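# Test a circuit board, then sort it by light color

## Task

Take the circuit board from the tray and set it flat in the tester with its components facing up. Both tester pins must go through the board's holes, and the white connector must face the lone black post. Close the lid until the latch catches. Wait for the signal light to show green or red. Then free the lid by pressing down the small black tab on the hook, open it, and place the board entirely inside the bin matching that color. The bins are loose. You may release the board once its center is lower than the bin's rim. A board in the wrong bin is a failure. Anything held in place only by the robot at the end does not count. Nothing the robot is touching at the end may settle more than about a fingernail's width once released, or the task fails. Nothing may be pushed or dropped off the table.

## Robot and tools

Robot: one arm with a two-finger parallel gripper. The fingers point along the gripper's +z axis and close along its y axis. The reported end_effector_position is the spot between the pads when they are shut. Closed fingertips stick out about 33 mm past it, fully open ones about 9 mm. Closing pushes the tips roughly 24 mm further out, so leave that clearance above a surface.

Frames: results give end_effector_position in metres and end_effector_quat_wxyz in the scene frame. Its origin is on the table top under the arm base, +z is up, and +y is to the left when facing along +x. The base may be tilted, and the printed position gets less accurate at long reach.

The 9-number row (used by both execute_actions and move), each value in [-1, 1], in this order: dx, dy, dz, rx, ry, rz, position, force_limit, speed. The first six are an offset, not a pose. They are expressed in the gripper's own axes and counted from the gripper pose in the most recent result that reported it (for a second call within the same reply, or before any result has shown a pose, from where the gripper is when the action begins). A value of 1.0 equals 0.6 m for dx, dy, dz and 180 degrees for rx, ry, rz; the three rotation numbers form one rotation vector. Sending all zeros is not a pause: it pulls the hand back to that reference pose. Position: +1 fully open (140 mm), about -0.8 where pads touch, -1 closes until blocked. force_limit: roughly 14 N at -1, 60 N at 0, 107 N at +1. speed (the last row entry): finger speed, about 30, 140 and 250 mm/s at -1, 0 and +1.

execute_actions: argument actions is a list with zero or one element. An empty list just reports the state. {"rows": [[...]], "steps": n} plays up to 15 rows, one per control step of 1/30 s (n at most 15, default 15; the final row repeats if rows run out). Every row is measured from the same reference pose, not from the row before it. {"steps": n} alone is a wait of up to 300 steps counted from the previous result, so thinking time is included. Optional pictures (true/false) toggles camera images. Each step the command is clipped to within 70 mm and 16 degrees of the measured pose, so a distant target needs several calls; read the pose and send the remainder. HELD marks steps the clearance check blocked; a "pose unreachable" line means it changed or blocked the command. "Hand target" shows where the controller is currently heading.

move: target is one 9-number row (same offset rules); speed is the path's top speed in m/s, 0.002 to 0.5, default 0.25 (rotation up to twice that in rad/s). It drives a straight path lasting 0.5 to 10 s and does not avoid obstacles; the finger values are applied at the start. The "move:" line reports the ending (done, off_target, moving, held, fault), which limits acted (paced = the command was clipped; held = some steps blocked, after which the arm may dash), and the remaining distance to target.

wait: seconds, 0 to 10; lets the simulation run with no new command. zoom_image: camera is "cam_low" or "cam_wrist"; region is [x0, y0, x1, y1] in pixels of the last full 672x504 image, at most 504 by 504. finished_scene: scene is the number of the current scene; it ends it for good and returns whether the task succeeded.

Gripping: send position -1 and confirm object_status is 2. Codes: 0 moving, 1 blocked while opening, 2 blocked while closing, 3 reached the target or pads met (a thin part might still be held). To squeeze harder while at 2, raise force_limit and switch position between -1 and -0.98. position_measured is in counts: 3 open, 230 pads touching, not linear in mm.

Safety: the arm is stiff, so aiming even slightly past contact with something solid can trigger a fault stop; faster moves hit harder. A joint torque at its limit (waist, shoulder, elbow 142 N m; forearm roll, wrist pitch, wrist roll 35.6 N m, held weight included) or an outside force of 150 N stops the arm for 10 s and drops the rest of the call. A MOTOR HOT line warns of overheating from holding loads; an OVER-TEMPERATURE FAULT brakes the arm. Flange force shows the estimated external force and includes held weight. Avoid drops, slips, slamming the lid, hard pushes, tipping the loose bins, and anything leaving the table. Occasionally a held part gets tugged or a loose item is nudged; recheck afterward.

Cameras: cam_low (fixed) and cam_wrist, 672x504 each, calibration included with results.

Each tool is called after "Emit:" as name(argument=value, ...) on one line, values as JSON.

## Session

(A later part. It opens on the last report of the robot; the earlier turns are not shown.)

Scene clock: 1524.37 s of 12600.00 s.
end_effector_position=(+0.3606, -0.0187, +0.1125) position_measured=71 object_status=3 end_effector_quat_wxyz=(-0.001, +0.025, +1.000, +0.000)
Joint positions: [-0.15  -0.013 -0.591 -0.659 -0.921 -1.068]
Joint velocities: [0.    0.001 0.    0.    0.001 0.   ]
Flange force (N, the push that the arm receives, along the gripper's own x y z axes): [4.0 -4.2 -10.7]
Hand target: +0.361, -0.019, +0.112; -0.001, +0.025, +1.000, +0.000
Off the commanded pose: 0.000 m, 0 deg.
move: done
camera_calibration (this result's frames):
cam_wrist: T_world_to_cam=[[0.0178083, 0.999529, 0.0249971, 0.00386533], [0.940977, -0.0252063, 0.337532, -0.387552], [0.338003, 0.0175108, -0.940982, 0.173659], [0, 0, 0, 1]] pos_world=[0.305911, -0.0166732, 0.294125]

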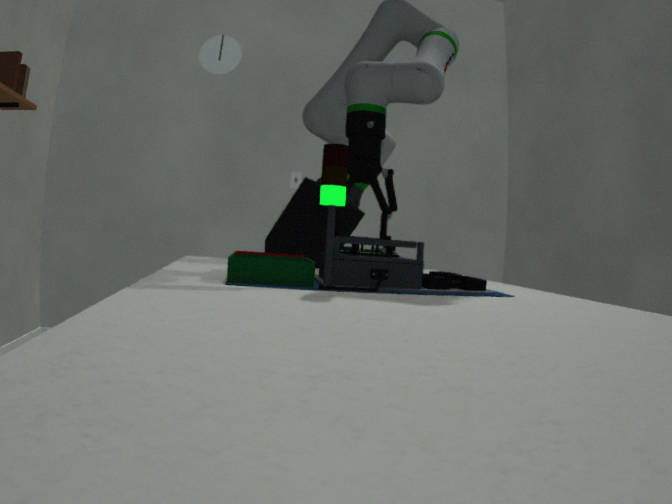

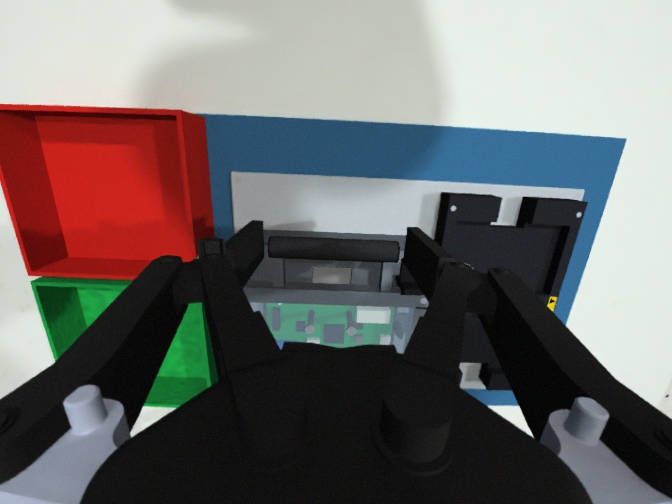

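Emit:
move(target=[0.001, 0, 0.0033, 0, 0, 0, 0.456, 1, 1], speed=0.01)

Emit:
move(target=[0.0008, 0, 0.0027, 0, 0, 0, 0.456, 1, 1], speed=0.01)

Emit:
zoom_image(camera="cam_wrist", region=[230, 200, 460, 350])

Scene clock: 1558.87 s of 12600.00 s.
end_effector_position=(+0.3600, -0.0186, +0.1105) position_measured=71 object_status=3 end_effector_quat_wxyz=(-0.001, +0.025, +1.000, +0.000)
Joint positions: [-0.147 -0.01  -0.593 -0.661 -0.916 -1.066]
Joint velocities: [-0.     0.    -0.003 -0.002 -0.     0.   ]
Flange force (N, the push that the arm receives, along the gripper's own x y z axes): [1.4 -1.4 -6.3]
Hand target: +0.360, -0.019, +0.110; -0.001, +0.025, +1.000, +0.000
Off the commanded pose: 0.000 m, 0 deg.
After step 90, 30.80 s passed at rest.
move: done
camera_calibration (this result's frames):
cam_wrist: T_world_to_cam=[[0.0177927, 0.999529, 0.0249967, 0.00389146], [0.940961, -0.0251924, 0.337577, -0.386342], [0.338048, 0.0175145, -0.940966, 0.17198], [0, 0, 0, 1]] pos_world=[0.305326, -0.0166346, 0.29215]

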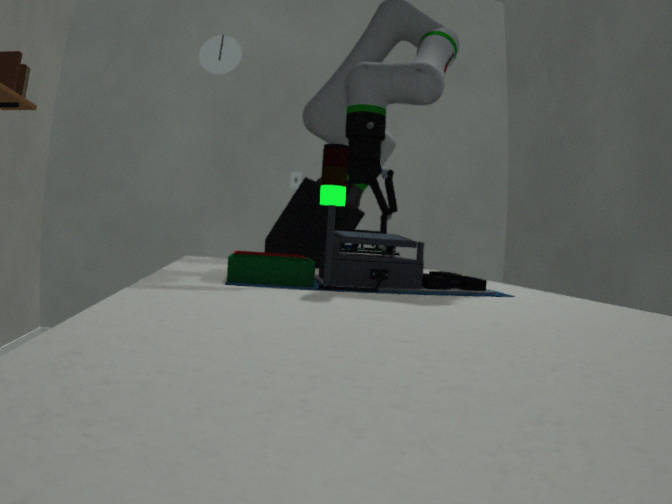

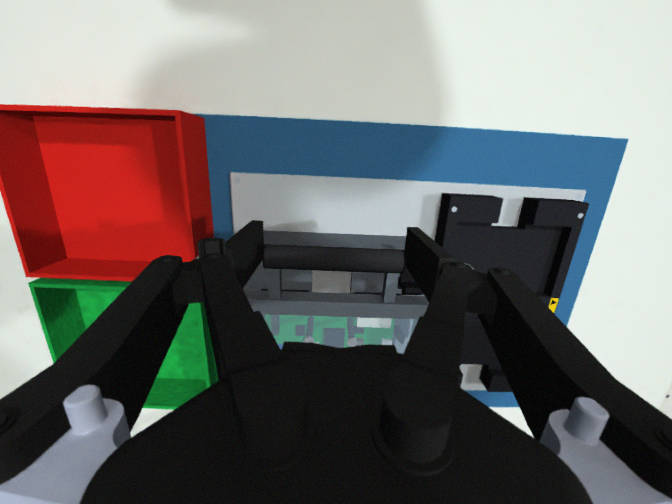

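Scene clock: 1559.57 s of 12600.00 s.
end_effector_position=(+0.3595, -0.0186, +0.1089) position_measured=71 object_status=3 end_effector_quat_wxyz=(-0.001, +0.025, +1.000, +0.000)
Joint positions: [-0.145 -0.008 -0.595 -0.663 -0.912 -1.065]
Joint velocities: [ 0.002 -0.    -0.001  0.001  0.     0.   ]
Flange force (N, the push that the arm receives, along the gripper's own x y z axes): [1.4 -3.5 -7.2]
Hand target: +0.360, -0.019, +0.109; -0.001, +0.025, +1.000, +0.000
Off the commanded pose: 0.000 m, 0 deg.
move: done
camera_calibration (this result's frames):
cam_wrist: T_world_to_cam=[[0.0177815, 0.999529, 0.0250065, 0.00391145], [0.940966, -0.0251849, 0.337562, -0.385336], [0.338033, 0.017528, -0.940971, 0.170631], [0, 0, 0, 1]] pos_world=[0.30484, -0.0166051, 0.290535]

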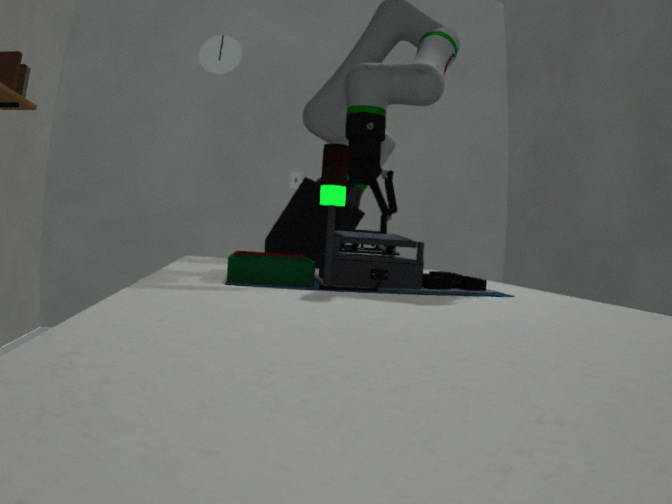

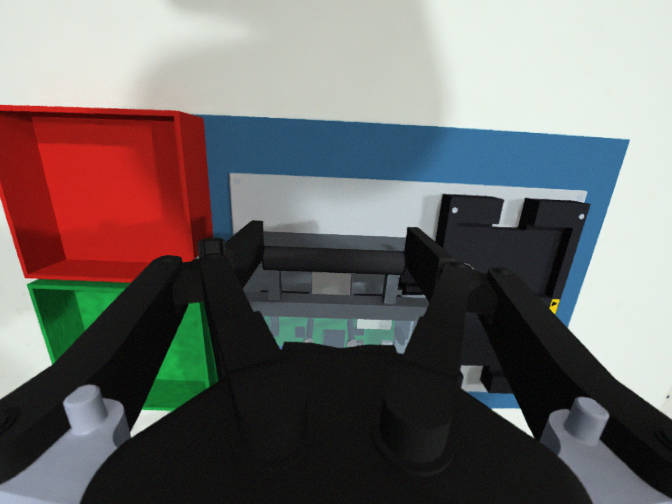

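Region (230, 200, 460, 350) of cam_wrist's 672x504 image, scaled by 2.191, with more detail than that image has; it fills the top 329 rows of this view, and the rest is white.

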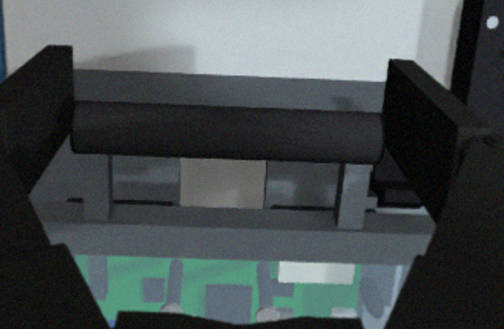

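Emit:
move(target=[-0.0073, -0.0007, -0.0213, 0, 0, 0, 0.456, -0.7, 0], speed=0.05)

Emit:
execute_actions(actions=[{"rows": [[0,0,0,0,0,0,-1,-0.7,-0.7]], "steps": 12}])

Emit:
execute_actions(actions=[{"rows": [[-0.0001,0,-0.00128,0,0,0,-1,-0.7,-0.7],[-0.00043,0,-0.00506,0,0,0,-1,-0.7,-0.7],[-0.00106,0,-0.01109,0,0,0,-1,-0.7,-0.7],[-0.00206,0,-0.01902,0,0,0,-1,-0.7,-0.7],[-0.00352,0,-0.02837,0,0,0,-1,-0.7,-0.7],[-0.00545,0,-0.03855,0,0,0,-1,-0.7,-0.7],[-0.0078,0,-0.04897,0,0,0,-1,-0.7,-0.7],[-0.01043,0,-0.059,0,0,0,-1,-0.7,-0.7],[-0.01312,0,-0.06807,0,0,0,-1,-0.7,-0.7],[-0.01561,0,-0.07567,0,0,0,-1,-0.7,-0.7],[-0.01763,0,-0.08139,0,0,0,-1,-0.7,-0.7],[-0.01895,0,-0.08493,0,0,0,-1,-0.7,-0.7],[-0.01941,0,-0.08614,0,0,0,-1,-0.7,-0.7]], "steps": 15}], pictures=false)

Emit:
execute_actions(actions=[{"steps": 4}], pictures=false)

Emit:
execute_actions(actions=[{"rows": [[-0.00046,0,-0.0012,0,0,0,-1,-0.7,-0.7],[-0.00186,0,-0.00472,0,0,0,-1,-0.7,-0.7],[-0.00418,0,-0.01033,0,0,0,-1,-0.7,-0.7],[-0.00741,0,-0.01764,0,0,0,-1,-0.7,-0.7],[-0.01148,0,-0.02618,0,0,0,-1,-0.7,-0.7],[-0.01624,0,-0.03539,0,0,0,-1,-0.7,-0.7],[-0.02147,0,-0.0447,0,0,0,-1,-0.7,-0.7],[-0.02685,0,-0.05357,0,0,0,-1,-0.7,-0.7],[-0.03202,0,-0.06149,0,0,0,-1,-0.7,-0.7],[-0.03658,0,-0.06805,0,0,0,-1,-0.7,-0.7],[-0.04015,0,-0.07296,0,0,0,-1,-0.7,-0.7],[-0.04243,0,-0.07598,0,0,0,-1,-0.7,-0.7],[-0.04321,0,-0.077,0,0,0,-1,-0.7,-0.7]], "steps": 15}], pictures=false)

Emit:
execute_actions(actions=[{"steps": 4}], pictures=false)

Emit:
execute_actions(actions=[{"rows": [[-0.00079,0,-0.00102,0,0,0,-1,-0.7,-0.7],[-0.00313,0,-0.00399,0,0,0,-1,-0.7,-0.7],[-0.00696,0,-0.0087,0,0,0,-1,-0.7,-0.7],[-0.01214,0,-0.01479,0,0,0,-1,-0.7,-0.7],[-0.01848,0,-0.02181,0,0,0,-1,-0.7,-0.7],[-0.02567,0,-0.02927,0,0,0,-1,-0.7,-0.7],[-0.03334,0.0001,-0.03671,0,0,0,-1,-0.7,-0.7],[-0.04103,0.0001,-0.04366,0,0,0,-1,-0.7,-0.7],[-0.04825,0.0001,-0.04978,0,0,0,-1,-0.7,-0.7],[-0.05449,0.0001,-0.05477,0,0,0,-1,-0.7,-0.7],[-0.05932,0.0001,-0.05845,0,0,0,-1,-0.7,-0.7],[-0.06237,0.0001,-0.06069,0,0,0,-1,-0.7,-0.7],[-0.06341,0.0001,-0.06145,0,0,0,-1,-0.7,-0.7]], "steps": 15}], pictures=false)

Emit:
execute_actions(actions=[{"steps": 4}], pictures=false)

Emit:
execute_actions(actions=[{"rows": [[-0.00105,0,-0.00075,0,0,0,-1,-0.7,-0.7],[-0.00414,0,-0.00293,0,0,0,-1,-0.7,-0.7],[-0.00915,0,-0.00635,0,0,0,-1,-0.7,-0.7],[-0.01586,0,-0.0107,0,0,0,-1,-0.7,-0.7],[-0.02394,0.0001,-0.01562,0,0,0,-1,-0.7,-0.7],[-0.03297,0.0001,-0.02072,0,0,0,-1,-0.7,-0.7],[-0.04244,0.0001,-0.02565,0,0,0,-1,-0.7,-0.7],[-0.0518,0.0001,-0.03012,0,0,0,-1,-0.7,-0.7],[-0.06046,0.0002,-0.03392,0,0,0,-1,-0.7,-0.7],[-0.06787,0.0002,-0.03692,0,0,0,-1,-0.7,-0.7],[-0.07354,0.0002,-0.03906,0,0,0,-1,-0.7,-0.7],[-0.07711,0.0002,-0.04035,0,0,0,-1,-0.7,-0.7],[-0.07832,0.0002,-0.04077,0,0,0,-1,-0.7,-0.7]], "steps": 15}], pictures=false)

Emit:
execute_actions(actions=[{"steps": 4}], pictures=false)

Emit:
execute_actions(actions=[{"rows": [[-0.00122,0,-0.00042,0,0,0,-1,-0.7,-0.7],[-0.00481,0,-0.00163,0,0,0,-1,-0.7,-0.7],[-0.01059,0,-0.00347,0,0,0,-1,-0.7,-0.7],[-0.01826,0,-0.00572,0,0,0,-1,-0.7,-0.7],[-0.0274,0.0001,-0.00813,0,0,0,-1,-0.7,-0.7],[-0.03751,0.0001,-0.01044,0,0,0,-1,-0.7,-0.7],[-0.048,0.0001,-0.01246,0,0,0,-1,-0.7,-0.7],[-0.05824,0.0001,-0.01407,0,0,0,-1,-0.7,-0.7],[-0.06763,0.0002,-0.01523,0,0,0,-1,-0.7,-0.7],[-0.07559,0.0002,-0.01599,0,0,0,-1,-0.7,-0.7],[-0.08164,0.0002,-0.01643,0,0,0,-1,-0.7,-0.7],[-0.08542,0.0002,-0.01664,0,0,0,-1,-0.7,-0.7],[-0.08671,0.0002,-0.0167,0,0,0,-1,-0.7,-0.7]], "steps": 15}], pictures=false)

Emit:
execute_actions(actions=[{"steps": 4}], pictures=false)

Emit:
execute_actions(actions=[{"rows": [[-0.00129,0,-0.00006,0,0,0,-1,-0.7,-0.7],[-0.00507,0,-0.00019,0,0,0,-1,-0.7,-0.7],[-0.01114,0,-0.0003,0,0,0,-1,-0.7,-0.7],[-0.01913,0,-0.00027,0,0,0,-1,-0.7,-0.7],[-0.02858,0.0001,0.00004,0,0,0,-1,-0.7,-0.7],[-0.03893,0.0001,0.00071,0,0,0,-1,-0.7,-0.7],[-0.04956,0.0001,0.00177,0,0,0,-1,-0.7,-0.7],[-0.05984,0.0001,0.00316,0,0,0,-1,-0.7,-0.7],[-0.06916,0.0001,0.00472,0,0,0,-1,-0.7,-0.7],[-0.077,0.0001,0.00627,0,0,0,-1,-0.7,-0.7],[-0.08293,0.0001,0.00758,0,0,0,-1,-0.7,-0.7],[-0.08661,0.0001,0.00846,0,0,0,-1,-0.7,-0.7],[-0.08786,0.0001,0.00877,0,0,0,-1,-0.7,-0.7]], "steps": 15}], pictures=false)

Emit:
execute_actions(actions=[{"steps": 4}])

Emit:
execute_actions(actions=[{"rows": [[0,0,0,0,0,0,0.5,-0.7,0]], "steps": 6}], pictures=false)

Emit:
move(target=[0, 0, -0.0472, 0, 0, 0, 0.5, -0.7, 0], speed=0.15)

Emit:
move(target=[0.2359, 0.0013, 0, 0, 0, -0.5, 0.2, -0.3, 0], speed=0.5)

Scene clock: 1680.30 s of 12600.00 s.
end_effector_position=(+0.3639, -0.0193, +0.1216) position_measured=71 object_status=3 end_effector_quat_wxyz=(-0.001, +0.025, +1.000, +0.000)
Joint positions: [-0.162 -0.024 -0.579 -0.647 -0.946 -1.076]
Joint velocities: [-0.001 -0.001 -0.001  0.    -0.001 -0.   ]
Flange force (N, the push that the arm receives, along the gripper's own x y z axes): [-3.1 -2.9 0.6]
Hand target: +0.364, -0.019, +0.122; -0.001, +0.025, +1.000, +0.000
Off the commanded pose: 0.000 m, 0 deg.
After step 90, 117.00 s passed at rest.
move: done
camera_calibration (this result's frames):
cam_wrist: T_world_to_cam=[[0.0178688, 0.999529, 0.0249552, 0.0041864], [0.94097, -0.0252495, 0.337547, -0.393764], [0.338018, 0.0174506, -0.940978, 0.181173], [0, 0, 0, 1]] pos_world=[0.309205, -0.0172883, 0.303289]

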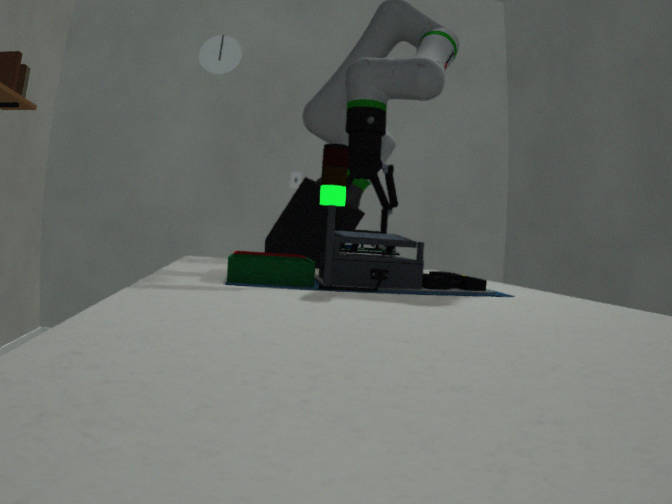

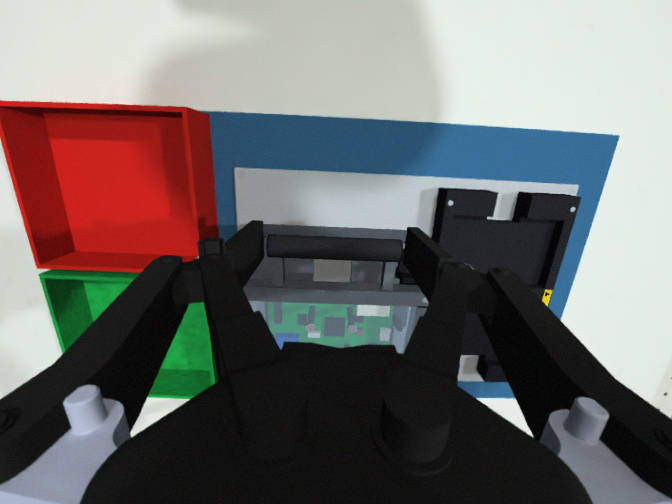

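Scene clock: 1680.70 s of 12600.00 s.
end_effector_position=(+0.3639, -0.0193, +0.1217) position_measured=94 object_status=0 end_effector_quat_wxyz=(-0.001, +0.025, +1.000, +0.000)
Joint positions: [-0.162 -0.024 -0.579 -0.647 -0.946 -1.076]
Joint velocities: [ 0.    -0.    -0.002 -0.002  0.     0.   ]
Flange force (N, the push that the arm receives, along the gripper's own x y z axes): [-3.5 -1.5 -1.4]
Hand target: +0.364, -0.019, +0.122; -0.001, +0.025, +1.000, +0.000
Off the commanded pose: 0.000 m, 0 deg.
Steps of this call (steps 1 to 12: all 12 steps of this action). Readings (end_effector_position | what the end effector reports):
1: (+0.3639, -0.0193, +0.1216) | position_measured=71 object_status=0
2: (+0.3639, -0.0193, +0.1216) | position_measured=73 object_status=0
4: (+0.3639, -0.0193, +0.1216) | position_measured=80 object_status=0
8: (+0.3639, -0.0193, +0.1217) | position_measured=94 object_status=0
12: the state above
camera_calibration (this result's frames):
cam_wrist: T_world_to_cam=[[0.0178601, 0.999529, 0.0249739, 0.00417882], [0.940979, -0.0252471, 0.337521, -0.393762], [0.337992, 0.0174718, -0.940987, 0.181197], [0, 0, 0, 1]] pos_world=[0.309204, -0.017284, 0.303302]

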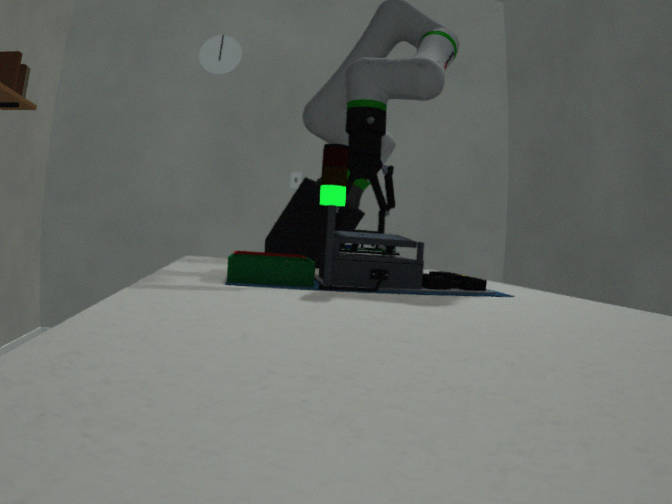

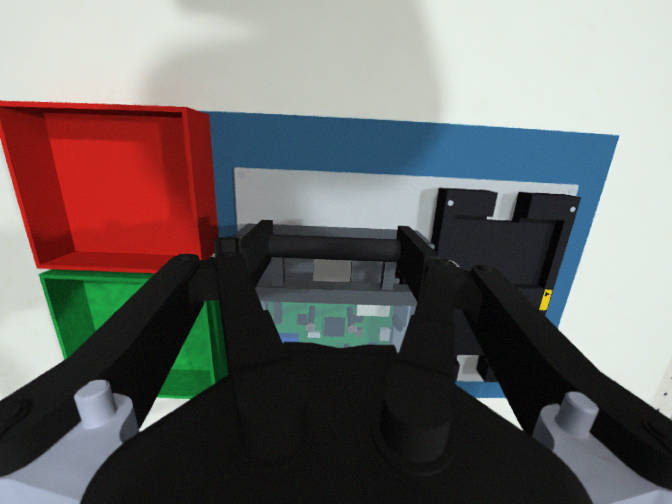

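Scene clock: 1681.20 s of 12600.00 s.
end_effector_position=(+0.3752, -0.0202, +0.1715) position_measured=94 object_status=2 end_effector_quat_wxyz=(-0.001, +0.025, +1.000, -0.000)
Joint positions: [-0.224 -0.086 -0.517 -0.6   -1.077 -1.109]
Joint velocities: [-0.06  -0.031  0.077  0.027 -0.121 -0.015]
Flange force (N, the push that the arm receives, along the gripper's own x y z axes): [0.5 8.6 -9.1]
Hand target: +0.376, -0.020, +0.173; -0.001, +0.025, +1.000, +0.000
Off the commanded pose: 0.002 m, 0 deg.
Steps of this call (steps 1 to 15: all 15 steps of this action). Readings (end_effector_position | what the end effector reports):
1: (+0.3639, -0.0193, +0.1217) | position_measured=94 object_status=2
2: (+0.3639, -0.0193, +0.1221) | position_measured=94 object_status=2
4: (+0.3642, -0.0193, +0.1252) | position_measured=94 object_status=2
8: (+0.3666, -0.0196, +0.1407) | position_measured=94 object_status=2
15: the state above

Scene clock: 1681.33 s of 12600.00 s.
end_effector_position=(+0.3757, -0.0202, +0.1732) position_measured=94 object_status=2 end_effector_quat_wxyz=(-0.001, +0.025, +1.000, +0.000)
Joint positions: [-0.227 -0.087 -0.514 -0.599 -1.082 -1.109]
Joint velocities: [-0.002 -0.001  0.003  0.    -0.007 -0.001]
Flange force (N, the push that the arm receives, along the gripper's own x y z axes): [-3.1 10.5 7.8]
Hand target: +0.376, -0.020, +0.173; -0.001, +0.025, +1.000, +0.000
Off the commanded pose: 0.000 m, 0 deg.
Steps of this call (steps 1 to 4: nothing new was sent). Readings (end_effector_position | what the end effector reports):
1: (+0.3755, -0.0202, +0.1725) | position_measured=94 object_status=2
2: (+0.3756, -0.0202, +0.1729) | position_measured=94 object_status=2
4: the state above

Scene clock: 1681.83 s of 12600.00 s.
end_effector_position=(+0.4008, -0.0217, +0.2180) position_measured=94 object_status=2 end_effector_quat_wxyz=(-0.000, +0.025, +1.000, -0.000)
Joint positions: [-0.276 -0.091 -0.409 -0.571 -1.197 -1.134]
Joint velocities: [-0.044  0.028  0.115  0.014 -0.105 -0.014]
Flange force (N, the push that the arm receives, along the gripper's own x y z axes): [-3.5 16.0 -5.6]
Hand target: +0.402, -0.022, +0.219; -0.001, +0.025, +1.000, -0.000
Off the commanded pose: 0.002 m, 0 deg.
Steps of this call (steps 1 to 15: all 15 steps of this action). Readings (end_effector_position | what the end effector reports):
1: (+0.3757, -0.0202, +0.1733) | position_measured=94 object_status=2
2: (+0.3759, -0.0202, +0.1737) | position_measured=94 object_status=2
4: (+0.3770, -0.0203, +0.1765) | position_measured=94 object_status=2
8: (+0.3839, -0.0207, +0.1911) | position_measured=94 object_status=2
15: the state above

Scene clock: 1681.97 s of 12600.00 s.
end_effector_position=(+0.4016, -0.0217, +0.2193) position_measured=94 object_status=2 end_effector_quat_wxyz=(-0.001, +0.025, +1.000, -0.000)
Joint positions: [-0.277 -0.09  -0.404 -0.57  -1.202 -1.135]
Joint velocities: [-0.002  0.002  0.007  0.    -0.006 -0.001]
Flange force (N, the push that the arm receives, along the gripper's own x y z axes): [-5.8 12.8 10.2]
Hand target: +0.402, -0.022, +0.219; -0.001, +0.025, +1.000, -0.000
Off the commanded pose: 0.000 m, 0 deg.
Steps of this call (steps 1 to 4: nothing new was sent). Readings (end_effector_position | what the end effector reports):
1: (+0.4013, -0.0217, +0.2188) | position_measured=94 object_status=2
2: (+0.4015, -0.0217, +0.2191) | position_measured=94 object_status=2
4: the state above

Scene clock: 1682.47 s of 12600.00 s.
end_effector_position=(+0.4381, -0.0237, +0.2548) position_measured=94 object_status=2 end_effector_quat_wxyz=(-0.000, +0.025, +1.000, -0.001)
Joint positions: [-0.304 -0.047 -0.272 -0.554 -1.29  -1.162]
Joint velocities: [-0.019  0.076  0.159  0.009 -0.095 -0.027]
Flange force (N, the push that the arm receives, along the gripper's own x y z axes): [-4.6 11.5 -0.4]
Hand target: +0.440, -0.024, +0.256; -0.001, +0.025, +1.000, -0.000
Off the commanded pose: 0.002 m, 0 deg.
Steps of this call (steps 1 to 15: all 15 steps of this action). Readings (end_effector_position | what the end effector reports):
1: (+0.4017, -0.0217, +0.2193) | position_measured=94 object_status=2
2: (+0.4019, -0.0217, +0.2196) | position_measured=94 object_status=2
4: (+0.4038, -0.0218, +0.2220) | position_measured=94 object_status=2
8: (+0.4141, -0.0224, +0.2336) | position_measured=94 object_status=2
15: the state above

Scene clock: 1682.60 s of 12600.00 s.
end_effector_position=(+0.4396, -0.0237, +0.2560) position_measured=94 object_status=2 end_effector_quat_wxyz=(-0.001, +0.025, +1.000, -0.000)
Joint positions: [-0.305 -0.044 -0.266 -0.554 -1.294 -1.163]
Joint velocities: [ 0.002  0.003  0.007 -0.001 -0.004 -0.001]
Flange force (N, the push that the arm receives, along the gripper's own x y z axes): [0.6 12.4 5.4]
Hand target: +0.440, -0.024, +0.256; -0.001, +0.025, +1.000, -0.000
Off the commanded pose: 0.000 m, 0 deg.
Steps of this call (steps 1 to 4: nothing new was sent). Readings (end_effector_position | what the end effector reports):
1: (+0.4391, -0.0237, +0.2556) | position_measured=94 object_status=2
2: (+0.4394, -0.0237, +0.2558) | position_measured=94 object_status=2
4: the state above

Scene clock: 1683.10 s of 12600.00 s.
end_effector_position=(+0.4845, -0.0260, +0.2796) position_measured=94 object_status=2 end_effector_quat_wxyz=(+0.000, +0.025, +1.000, -0.001)
Joint positions: [-0.31   0.03  -0.121 -0.544 -1.355 -1.197]
Joint velocities: [-0.001  0.111  0.181  0.006 -0.075 -0.039]
Flange force (N, the push that the arm receives, along the gripper's own x y z axes): [-7.7 9.9 -9.5]
Hand target: +0.487, -0.026, +0.280; -0.000, +0.025, +1.000, -0.000
Off the commanded pose: 0.002 m, 0 deg.
Steps of this call (steps 1 to 15: all 15 steps of this action). Readings (end_effector_position | what the end effector reports):
1: (+0.4397, -0.0237, +0.2560) | position_measured=94 object_status=2
2: (+0.4400, -0.0237, +0.2562) | position_measured=94 object_status=2
4: (+0.4424, -0.0239, +0.2579) | position_measured=94 object_status=2
8: (+0.4553, -0.0245, +0.2660) | position_measured=94 object_status=2
15: the state above

Scene clock: 1683.23 s of 12600.00 s.
end_effector_position=(+0.4864, -0.0261, +0.2803) position_measured=94 object_status=2 end_effector_quat_wxyz=(-0.000, +0.025, +1.000, -0.000)
Joint positions: [-0.31   0.034 -0.114 -0.544 -1.358 -1.199]
Joint velocities: [ 0.001  0.004  0.008  0.001 -0.004 -0.002]
Flange force (N, the push that the arm receives, along the gripper's own x y z axes): [2.7 12.7 -1.6]
Hand target: +0.487, -0.026, +0.280; -0.000, +0.025, +1.000, -0.000
Off the commanded pose: 0.000 m, 0 deg.
Steps of this call (steps 1 to 4: nothing new was sent). Readings (end_effector_position | what the end effector reports):
1: (+0.4857, -0.0261, +0.2801) | position_measured=94 object_status=2
2: (+0.4862, -0.0261, +0.2802) | position_measured=94 object_status=2
4: the state above

Scene clock: 1683.73 s of 12600.00 s.
end_effector_position=(+0.5361, -0.0285, +0.2901) position_measured=94 object_status=2 end_effector_quat_wxyz=(+0.000, +0.025, +1.000, -0.001)
Joint positions: [-0.297  0.128  0.032 -0.538 -1.395 -1.237]
Joint velocities: [ 0.019  0.132  0.183  0.006 -0.051 -0.045]
Flange force (N, the push that the arm receives, along the gripper's own x y z axes): [-5.5 9.0 -15.3]
Hand target: +0.538, -0.029, +0.290; -0.000, +0.025, +1.000, -0.000
Off the commanded pose: 0.002 m, 0 deg.
Steps of this call (steps 1 to 15: all 15 steps of this action). Readings (end_effector_position | what the end effector reports):
1: (+0.4865, -0.0261, +0.2804) | position_measured=94 object_status=2
2: (+0.4868, -0.0262, +0.2805) | position_measured=94 object_status=2
4: (+0.4896, -0.0263, +0.2814) | position_measured=94 object_status=2
8: (+0.5043, -0.0270, +0.2855) | position_measured=94 object_status=2
15: the state above

Scene clock: 1683.87 s of 12600.00 s.
end_effector_position=(+0.5382, -0.0287, +0.2902) position_measured=94 object_status=2 end_effector_quat_wxyz=(-0.000, +0.025, +1.000, -0.000)
Joint positions: [-0.297  0.133  0.039 -0.538 -1.398 -1.239]
Joint velocities: [ 0.001  0.005  0.007  0.001 -0.003 -0.002]
Flange force (N, the push that the arm receives, along the gripper's own x y z axes): [2.0 10.7 -12.6]
Hand target: +0.538, -0.029, +0.290; -0.000, +0.025, +1.000, -0.000
Off the commanded pose: 0.000 m, 0 deg.
Steps of this call (steps 1 to 4: nothing new was sent). Readings (end_effector_position | what the end effector reports):
1: (+0.5374, -0.0286, +0.2902) | position_measured=94 object_status=2
2: (+0.5380, -0.0286, +0.2902) | position_measured=94 object_status=2
4: the state above

Scene clock: 1684.37 s of 12600.00 s.
end_effector_position=(+0.5887, -0.0311, +0.2853) position_measured=94 object_status=2 end_effector_quat_wxyz=(+0.000, +0.025, +1.000, -0.001)
Joint positions: [-0.272  0.238  0.178 -0.534 -1.413 -1.277]
Joint velocities: [ 0.028  0.132  0.166  0.004 -0.031 -0.042]
Flange force (N, the push that the arm receives, along the gripper's own x y z axes): [-16.9 2.1 -18.6]
Hand target: +0.591, -0.031, +0.285; -0.000, +0.025, +1.000, -0.000
Off the commanded pose: 0.002 m, 0 deg.
Steps of this call (steps 1 to 15: all 15 steps of this action). Readings (end_effector_position | what the end effector reports):
1: (+0.5383, -0.0287, +0.2902) | position_measured=94 object_status=2
2: (+0.5387, -0.0287, +0.2903) | position_measured=94 object_status=2
4: (+0.5416, -0.0288, +0.2903) | position_measured=94 object_status=2
8: (+0.5569, -0.0295, +0.2900) | position_measured=94 object_status=2
15: the state above

Scene clock: 1684.50 s of 12600.00 s.
end_effector_position=(+0.5907, -0.0312, +0.2849) position_measured=94 object_status=2 end_effector_quat_wxyz=(-0.000, +0.025, +1.000, -0.000)
Joint positions: [-0.271  0.244  0.184 -0.534 -1.415 -1.279]
Joint velocities: [ 0.001  0.005  0.008  0.002 -0.002 -0.002]
Flange force (N, the push that the arm receives, along the gripper's own x y z axes): [-7.1 5.1 -13.9]
Hand target: +0.591, -0.031, +0.285; -0.000, +0.025, +1.000, -0.000
Off the commanded pose: 0.000 m, 0 deg.
Steps of this call (steps 1 to 4: nothing new was sent). Readings (end_effector_position | what the end effector reports):
1: (+0.5899, -0.0311, +0.2850) | position_measured=94 object_status=2
2: (+0.5904, -0.0312, +0.2849) | position_measured=94 object_status=2
4: the state above
camera_calibration (this result's frames):
cam_wrist: T_world_to_cam=[[0.019204, 0.99954, 0.0234919, 0.00760427], [0.9403, -0.0260415, 0.339348, -0.662708], [0.339803, 0.0155726, -0.940368, 0.257039], [0, 0, 0, 1]] pos_world=[0.535656, -0.0288614, 0.466421]

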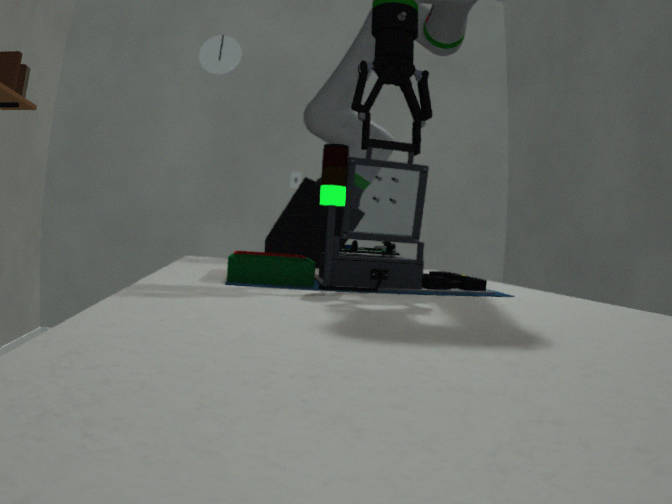

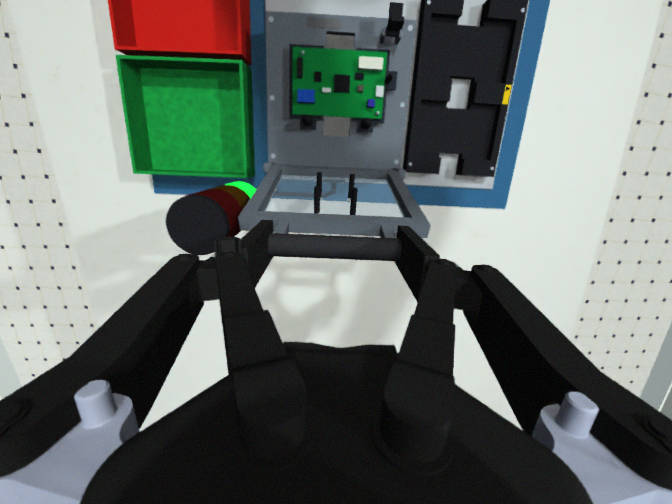

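Scene clock: 1684.70 s of 12600.00 s.
end_effector_position=(+0.5907, -0.0313, +0.2848) position_measured=66 object_status=0 end_effector_quat_wxyz=(-0.000, +0.025, +1.000, -0.000)
Joint positions: [-0.271  0.244  0.184 -0.534 -1.415 -1.279]
Joint velocities: [ 0.     0.    -0.001 -0.001  0.    -0.   ]
Flange force (N, the push that the arm receives, along the gripper's own x y z axes): [-2.8 -4.1 -0.3]
Hand target: +0.591, -0.031, +0.285; -0.000, +0.025, +1.000, -0.000
Off the commanded pose: 0.000 m, 0 deg.
Steps of this call (steps 1 to 6: all 6 steps of this action). Readings (end_effector_position | what the end effector reports):
1: (+0.5907, -0.0312, +0.2849) | position_measured=94 object_status=0
2: (+0.5907, -0.0312, +0.2848) | position_measured=94 object_status=0
4: (+0.5907, -0.0313, +0.2848) | position_measured=73 object_status=0
6: the state above

Scene clock: 1685.67 s of 12600.00 s.
end_effector_position=(+0.5907, -0.0313, +0.3131) position_measured=66 object_status=3 end_effector_quat_wxyz=(-0.000, +0.025, +1.000, -0.000)
Joint positions: [-0.298  0.234  0.228 -0.532 -1.475 -1.283]
Joint velocities: [ 0.    -0.001  0.001 -0.    -0.001 -0.   ]
Flange force (N, the push that the arm receives, along the gripper's own x y z axes): [-3.0 -2.0 -1.2]
Hand target: +0.591, -0.031, +0.313; -0.000, +0.025, +1.000, -0.000
Off the commanded pose: 0.000 m, 0 deg.
move: done
camera_calibration (this result's frames):
cam_wrist: T_world_to_cam=[[0.0193847, 0.99954, 0.0233308, 0.00700389], [0.940357, -0.026154, 0.339183, -0.672269], [0.339637, 0.0153643, -0.940431, 0.28374], [0, 0, 0, 1]] pos_world=[0.535668, -0.0289427, 0.494696]

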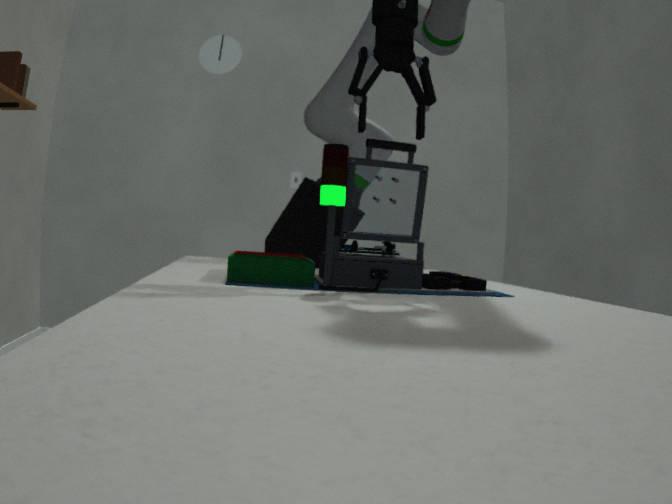

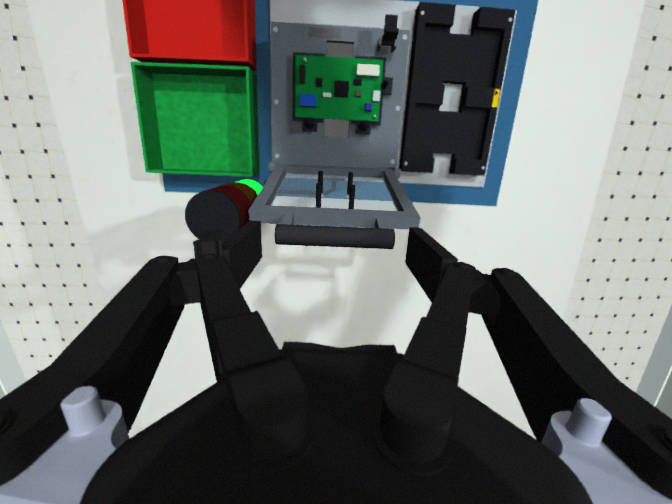

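Scene clock: 1687.80 s of 12600.00 s.
end_effector_position=(+0.4493, -0.0234, +0.3134) position_measured=104 object_status=3 end_effector_quat_wxyz=(+0.001, +0.689, -0.725, +0.000)
Joint positions: [-0.369 -0.057 -0.156 -0.541 -1.431  0.397]
Joint velocities: [-0.001  0.    -0.002 -0.002 -0.002  0.002]
Flange force (N, the push that the arm receives, along the gripper's own x y z axes): [3.3 -3.1 -2.0]
Hand target: +0.449, -0.023, +0.313; +0.001, +0.689, -0.725, +0.000
Off the commanded pose: 0.000 m, 0 deg.
move: done
camera_calibration (this result's frames):
cam_wrist: T_world_to_cam=[[-0.999504, 0.0192707, 0.0249133, 0.436165], [0.0265733, 0.94057, 0.338559, -0.105837], [-0.0169085, 0.339053, -0.940615, 0.499657], [0, 0, 0, 1]] pos_world=[0.447209, -0.0782678, 0.494951]

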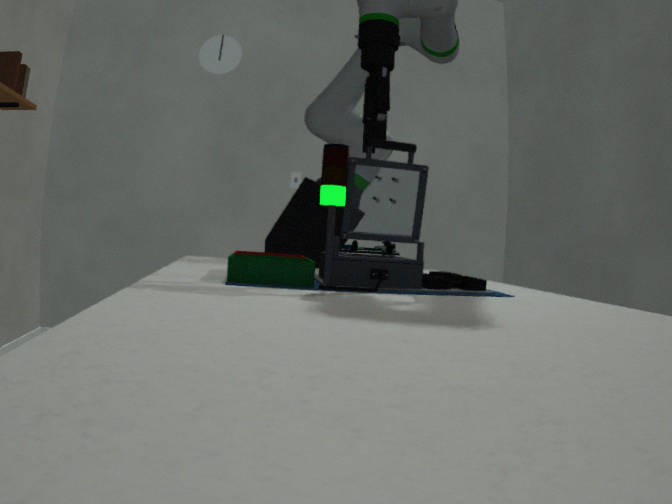

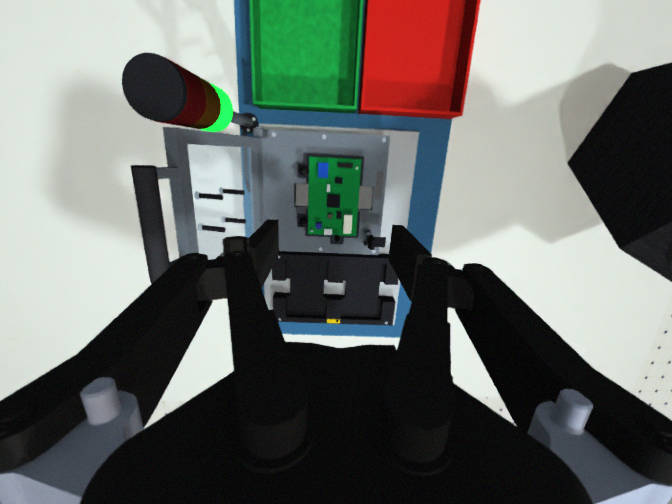

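Emit:
execute_actions(actions=[])

Scene clock: 1738.93 s of 12600.00 s.
end_effector_position=(+0.4492, -0.0234, +0.3133) position_measured=104 object_status=3 end_effector_quat_wxyz=(+0.001, +0.689, -0.725, +0.000)
Joint positions: [-0.369 -0.057 -0.156 -0.541 -1.431  0.397]
Joint velocities: [ 0.001  0.    -0.001 -0.001 -0.     0.   ]
Flange force (N, the push that the arm receives, along the gripper's own x y z axes): [1.9 -1.6 -2.3]
Hand target: +0.449, -0.023, +0.313; +0.001, +0.689, -0.725, +0.000
Off the commanded pose: 0.000 m, 0 deg.
Steps of this call (steps 1 to 90: nothing new was sent; then 48.13 s passed at rest). Readings (end_effector_position | what the end effector reports):
1: (+0.4493, -0.0234, +0.3134) | position_measured=104 object_status=3
2: (+0.4493, -0.0234, +0.3134) | position_measured=104 object_status=3
4: (+0.4492, -0.0234, +0.3134) | position_measured=104 object_status=3
8: (+0.4492, -0.0234, +0.3134) | position_measured=104 object_status=3
90: the state above
camera_calibration (this result's frames):
cam_wrist: T_world_to_cam=[[-0.999499, 0.0192654, 0.0250941, 0.436038], [0.0266315, 0.94053, 0.338666, -0.105892], [-0.0170772, 0.339165, -0.940572, 0.499695], [0, 0, 0, 1]] pos_world=[0.447174, -0.0782848, 0.49492]

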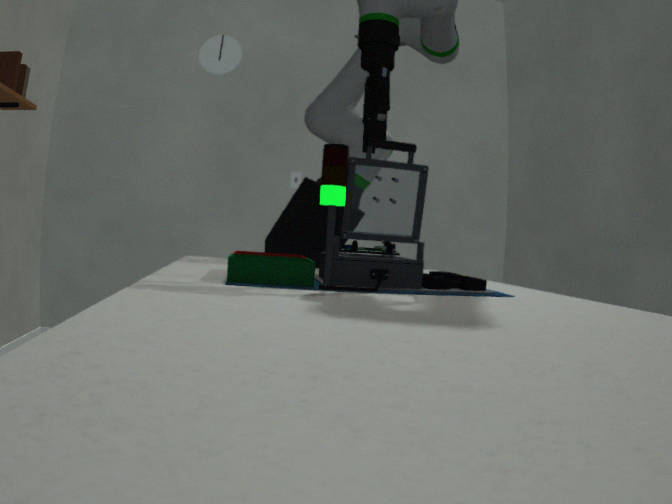

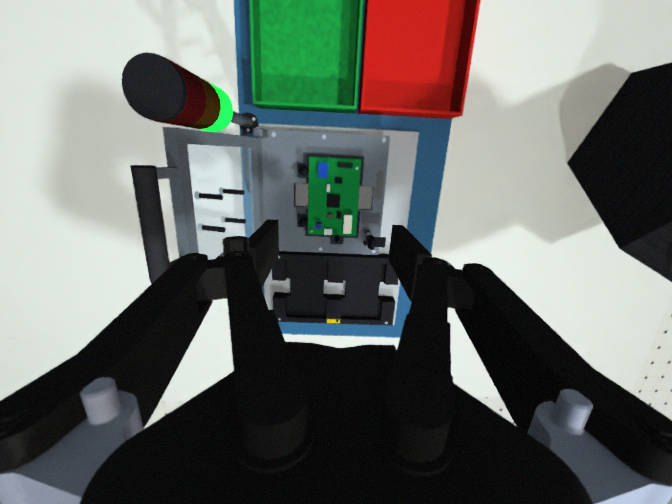

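Emit:
move(target=[-0.00087, -0.00063, 0.3222, 0, 0, -0.00066, 0.2, -0.1, 0], speed=0.3)

Scene clock: 1760.33 s of 12600.00 s.
end_effector_position=(+0.4496, -0.0223, +0.1200) position_measured=104 object_status=3 end_effector_quat_wxyz=(+0.000, +0.690, -0.724, -0.000)
Joint positions: [-0.137  0.13  -0.367 -0.624 -0.978  0.434]
Joint velocities: [0.001 0.002 0.003 0.002 0.001 0.   ]
Flange force (N, the push that the arm receives, along the gripper's own x y z axes): [0.8 0.0 -2.5]
Hand target: +0.450, -0.022, +0.120; +0.000, +0.690, -0.724, -0.000
Off the commanded pose: 0.001 m, 0 deg.
After step 90, 17.27 s passed at rest.
move: done
camera_calibration (this result's frames):
cam_wrist: T_world_to_cam=[[-0.999562, 0.0159504, 0.0249443, 0.441195], [0.0234701, 0.940449, 0.339125, -0.0400548], [-0.0180496, 0.339562, -0.940411, 0.317904], [0, 0, 0, 1]] pos_world=[0.447679, -0.0773157, 0.301539]

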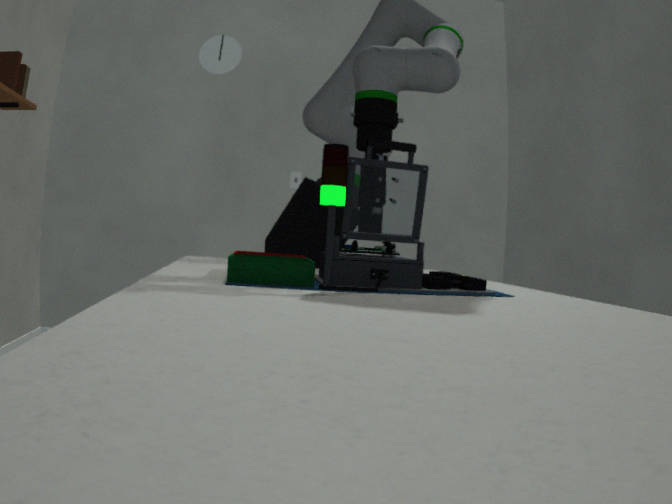

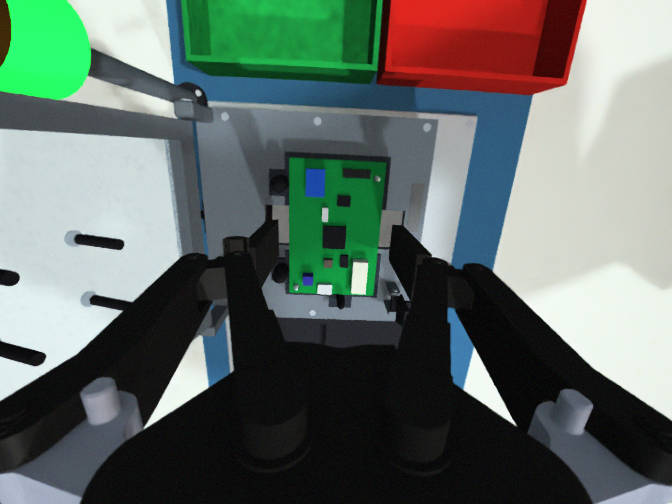

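Emit:
move(target=[0.0010, 0, 0.0404, 0, 0, 0.0004, 0.2, -0.1, 0], speed=0.06)

Scene clock: 1769.40 s of 12600.00 s.
end_effector_position=(+0.4495, -0.0228, +0.0958) position_measured=104 object_status=3 end_effector_quat_wxyz=(+0.000, +0.690, -0.724, -0.000)
Joint positions: [-0.113  0.171 -0.375 -0.645 -0.925  0.448]
Joint velocities: [-0.002  0.001 -0.001 -0.001  0.     0.   ]
Flange force (N, the push that the arm receives, along the gripper's own x y z axes): [2.4 -2.9 0.1]
Hand target: +0.450, -0.023, +0.096; +0.000, +0.690, -0.724, -0.000
Off the commanded pose: 0.000 m, 0 deg.
After step 90, 5.30 s passed at rest.
move: done
camera_calibration (this result's frames):
cam_wrist: T_world_to_cam=[[-0.999544, 0.0170657, 0.0249139, 0.441797], [0.0245104, 0.940397, 0.339195, -0.0318252], [-0.0176404, 0.339651, -0.940386, 0.295115], [0, 0, 0, 1]] pos_world=[0.447582, -0.0778473, 0.27731]

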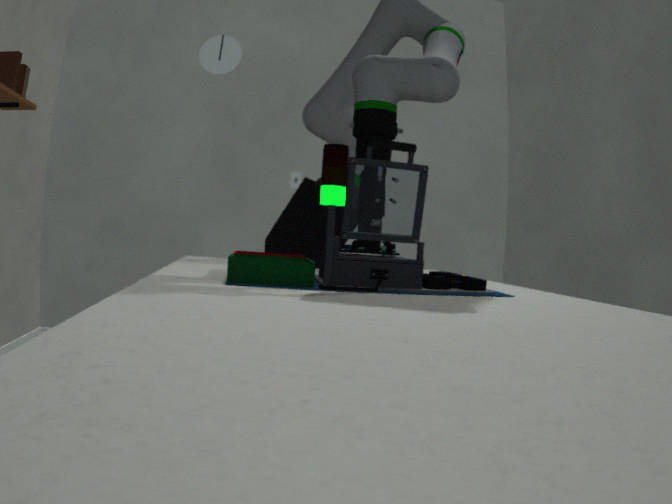

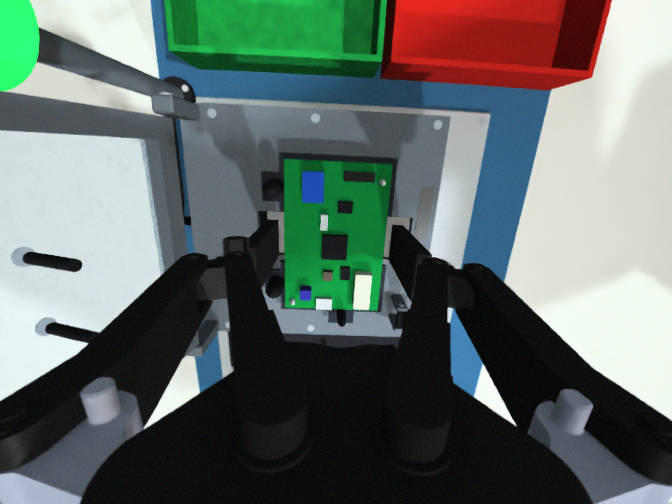

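Emit:
zoom_image(camera="cam_wrist", region=[250, 150, 430, 330])

Region (250, 150, 430, 330) of cam_wrist's 672x504 image, scaled by 2.800, with more detail than that image has.

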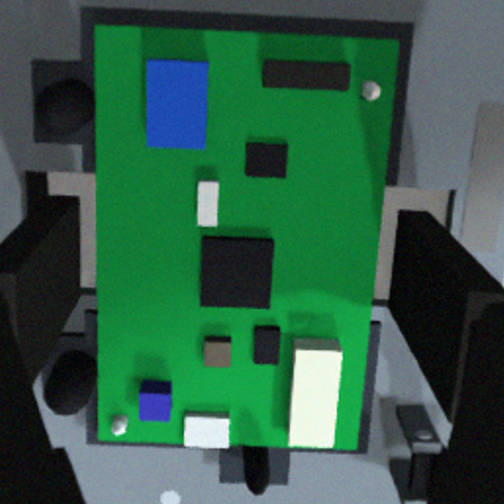

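Emit:
execute_actions(actions=[{"rows": [[0, 0, 0, 0, 0, 0, -1, -0.1, -0.6]], "steps": 12}])

Scene clock: 1776.80 s of 12600.00 s.
end_effector_position=(+0.4495, -0.0229, +0.0957) position_measured=125 object_status=2 end_effector_quat_wxyz=(+0.000, +0.690, -0.724, -0.000)
Joint positions: [-0.113  0.171 -0.375 -0.645 -0.925  0.448]
Joint velocities: [-0.     0.    -0.003  0.001  0.    -0.   ]
Flange force (N, the push that the arm receives, along the gripper's own x y z axes): [0.0 -2.8 -22.6]
Hand target: +0.450, -0.023, +0.096; +0.000, +0.690, -0.724, -0.000
Off the commanded pose: 0.000 m, 0 deg.
Steps of this call (steps 1 to 90: nothing new was sent; then 4.00 s passed at rest; steps 91 to 102: all 12 steps of this action). Readings (end_effector_position | what the end effector reports):
91: (+0.4495, -0.0228, +0.0957) | position_measured=104 object_status=0
92: (+0.4495, -0.0228, +0.0957) | position_measured=106 object_status=0
94: (+0.4495, -0.0228, +0.0957) | position_measured=114 object_status=0
98: (+0.4495, -0.0229, +0.0957) | position_measured=125 object_status=0
102: the state above
camera_calibration (this result's frames):
cam_wrist: T_world_to_cam=[[-0.999543, 0.0170797, 0.0249311, 0.441788], [0.0245294, 0.940396, 0.339197, -0.0318203], [-0.0176517, 0.339654, -0.940385, 0.29509], [0, 0, 0, 1]] pos_world=[0.447576, -0.0778504, 0.277278]

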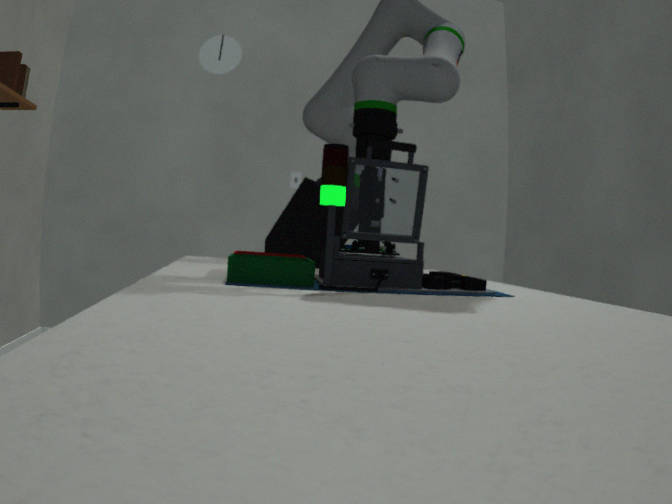

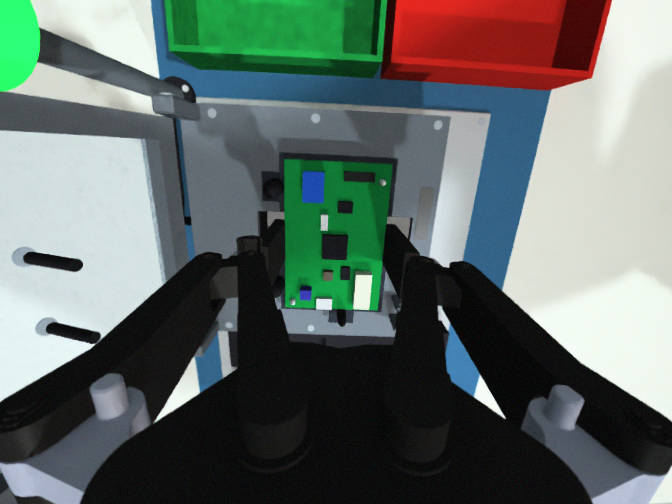

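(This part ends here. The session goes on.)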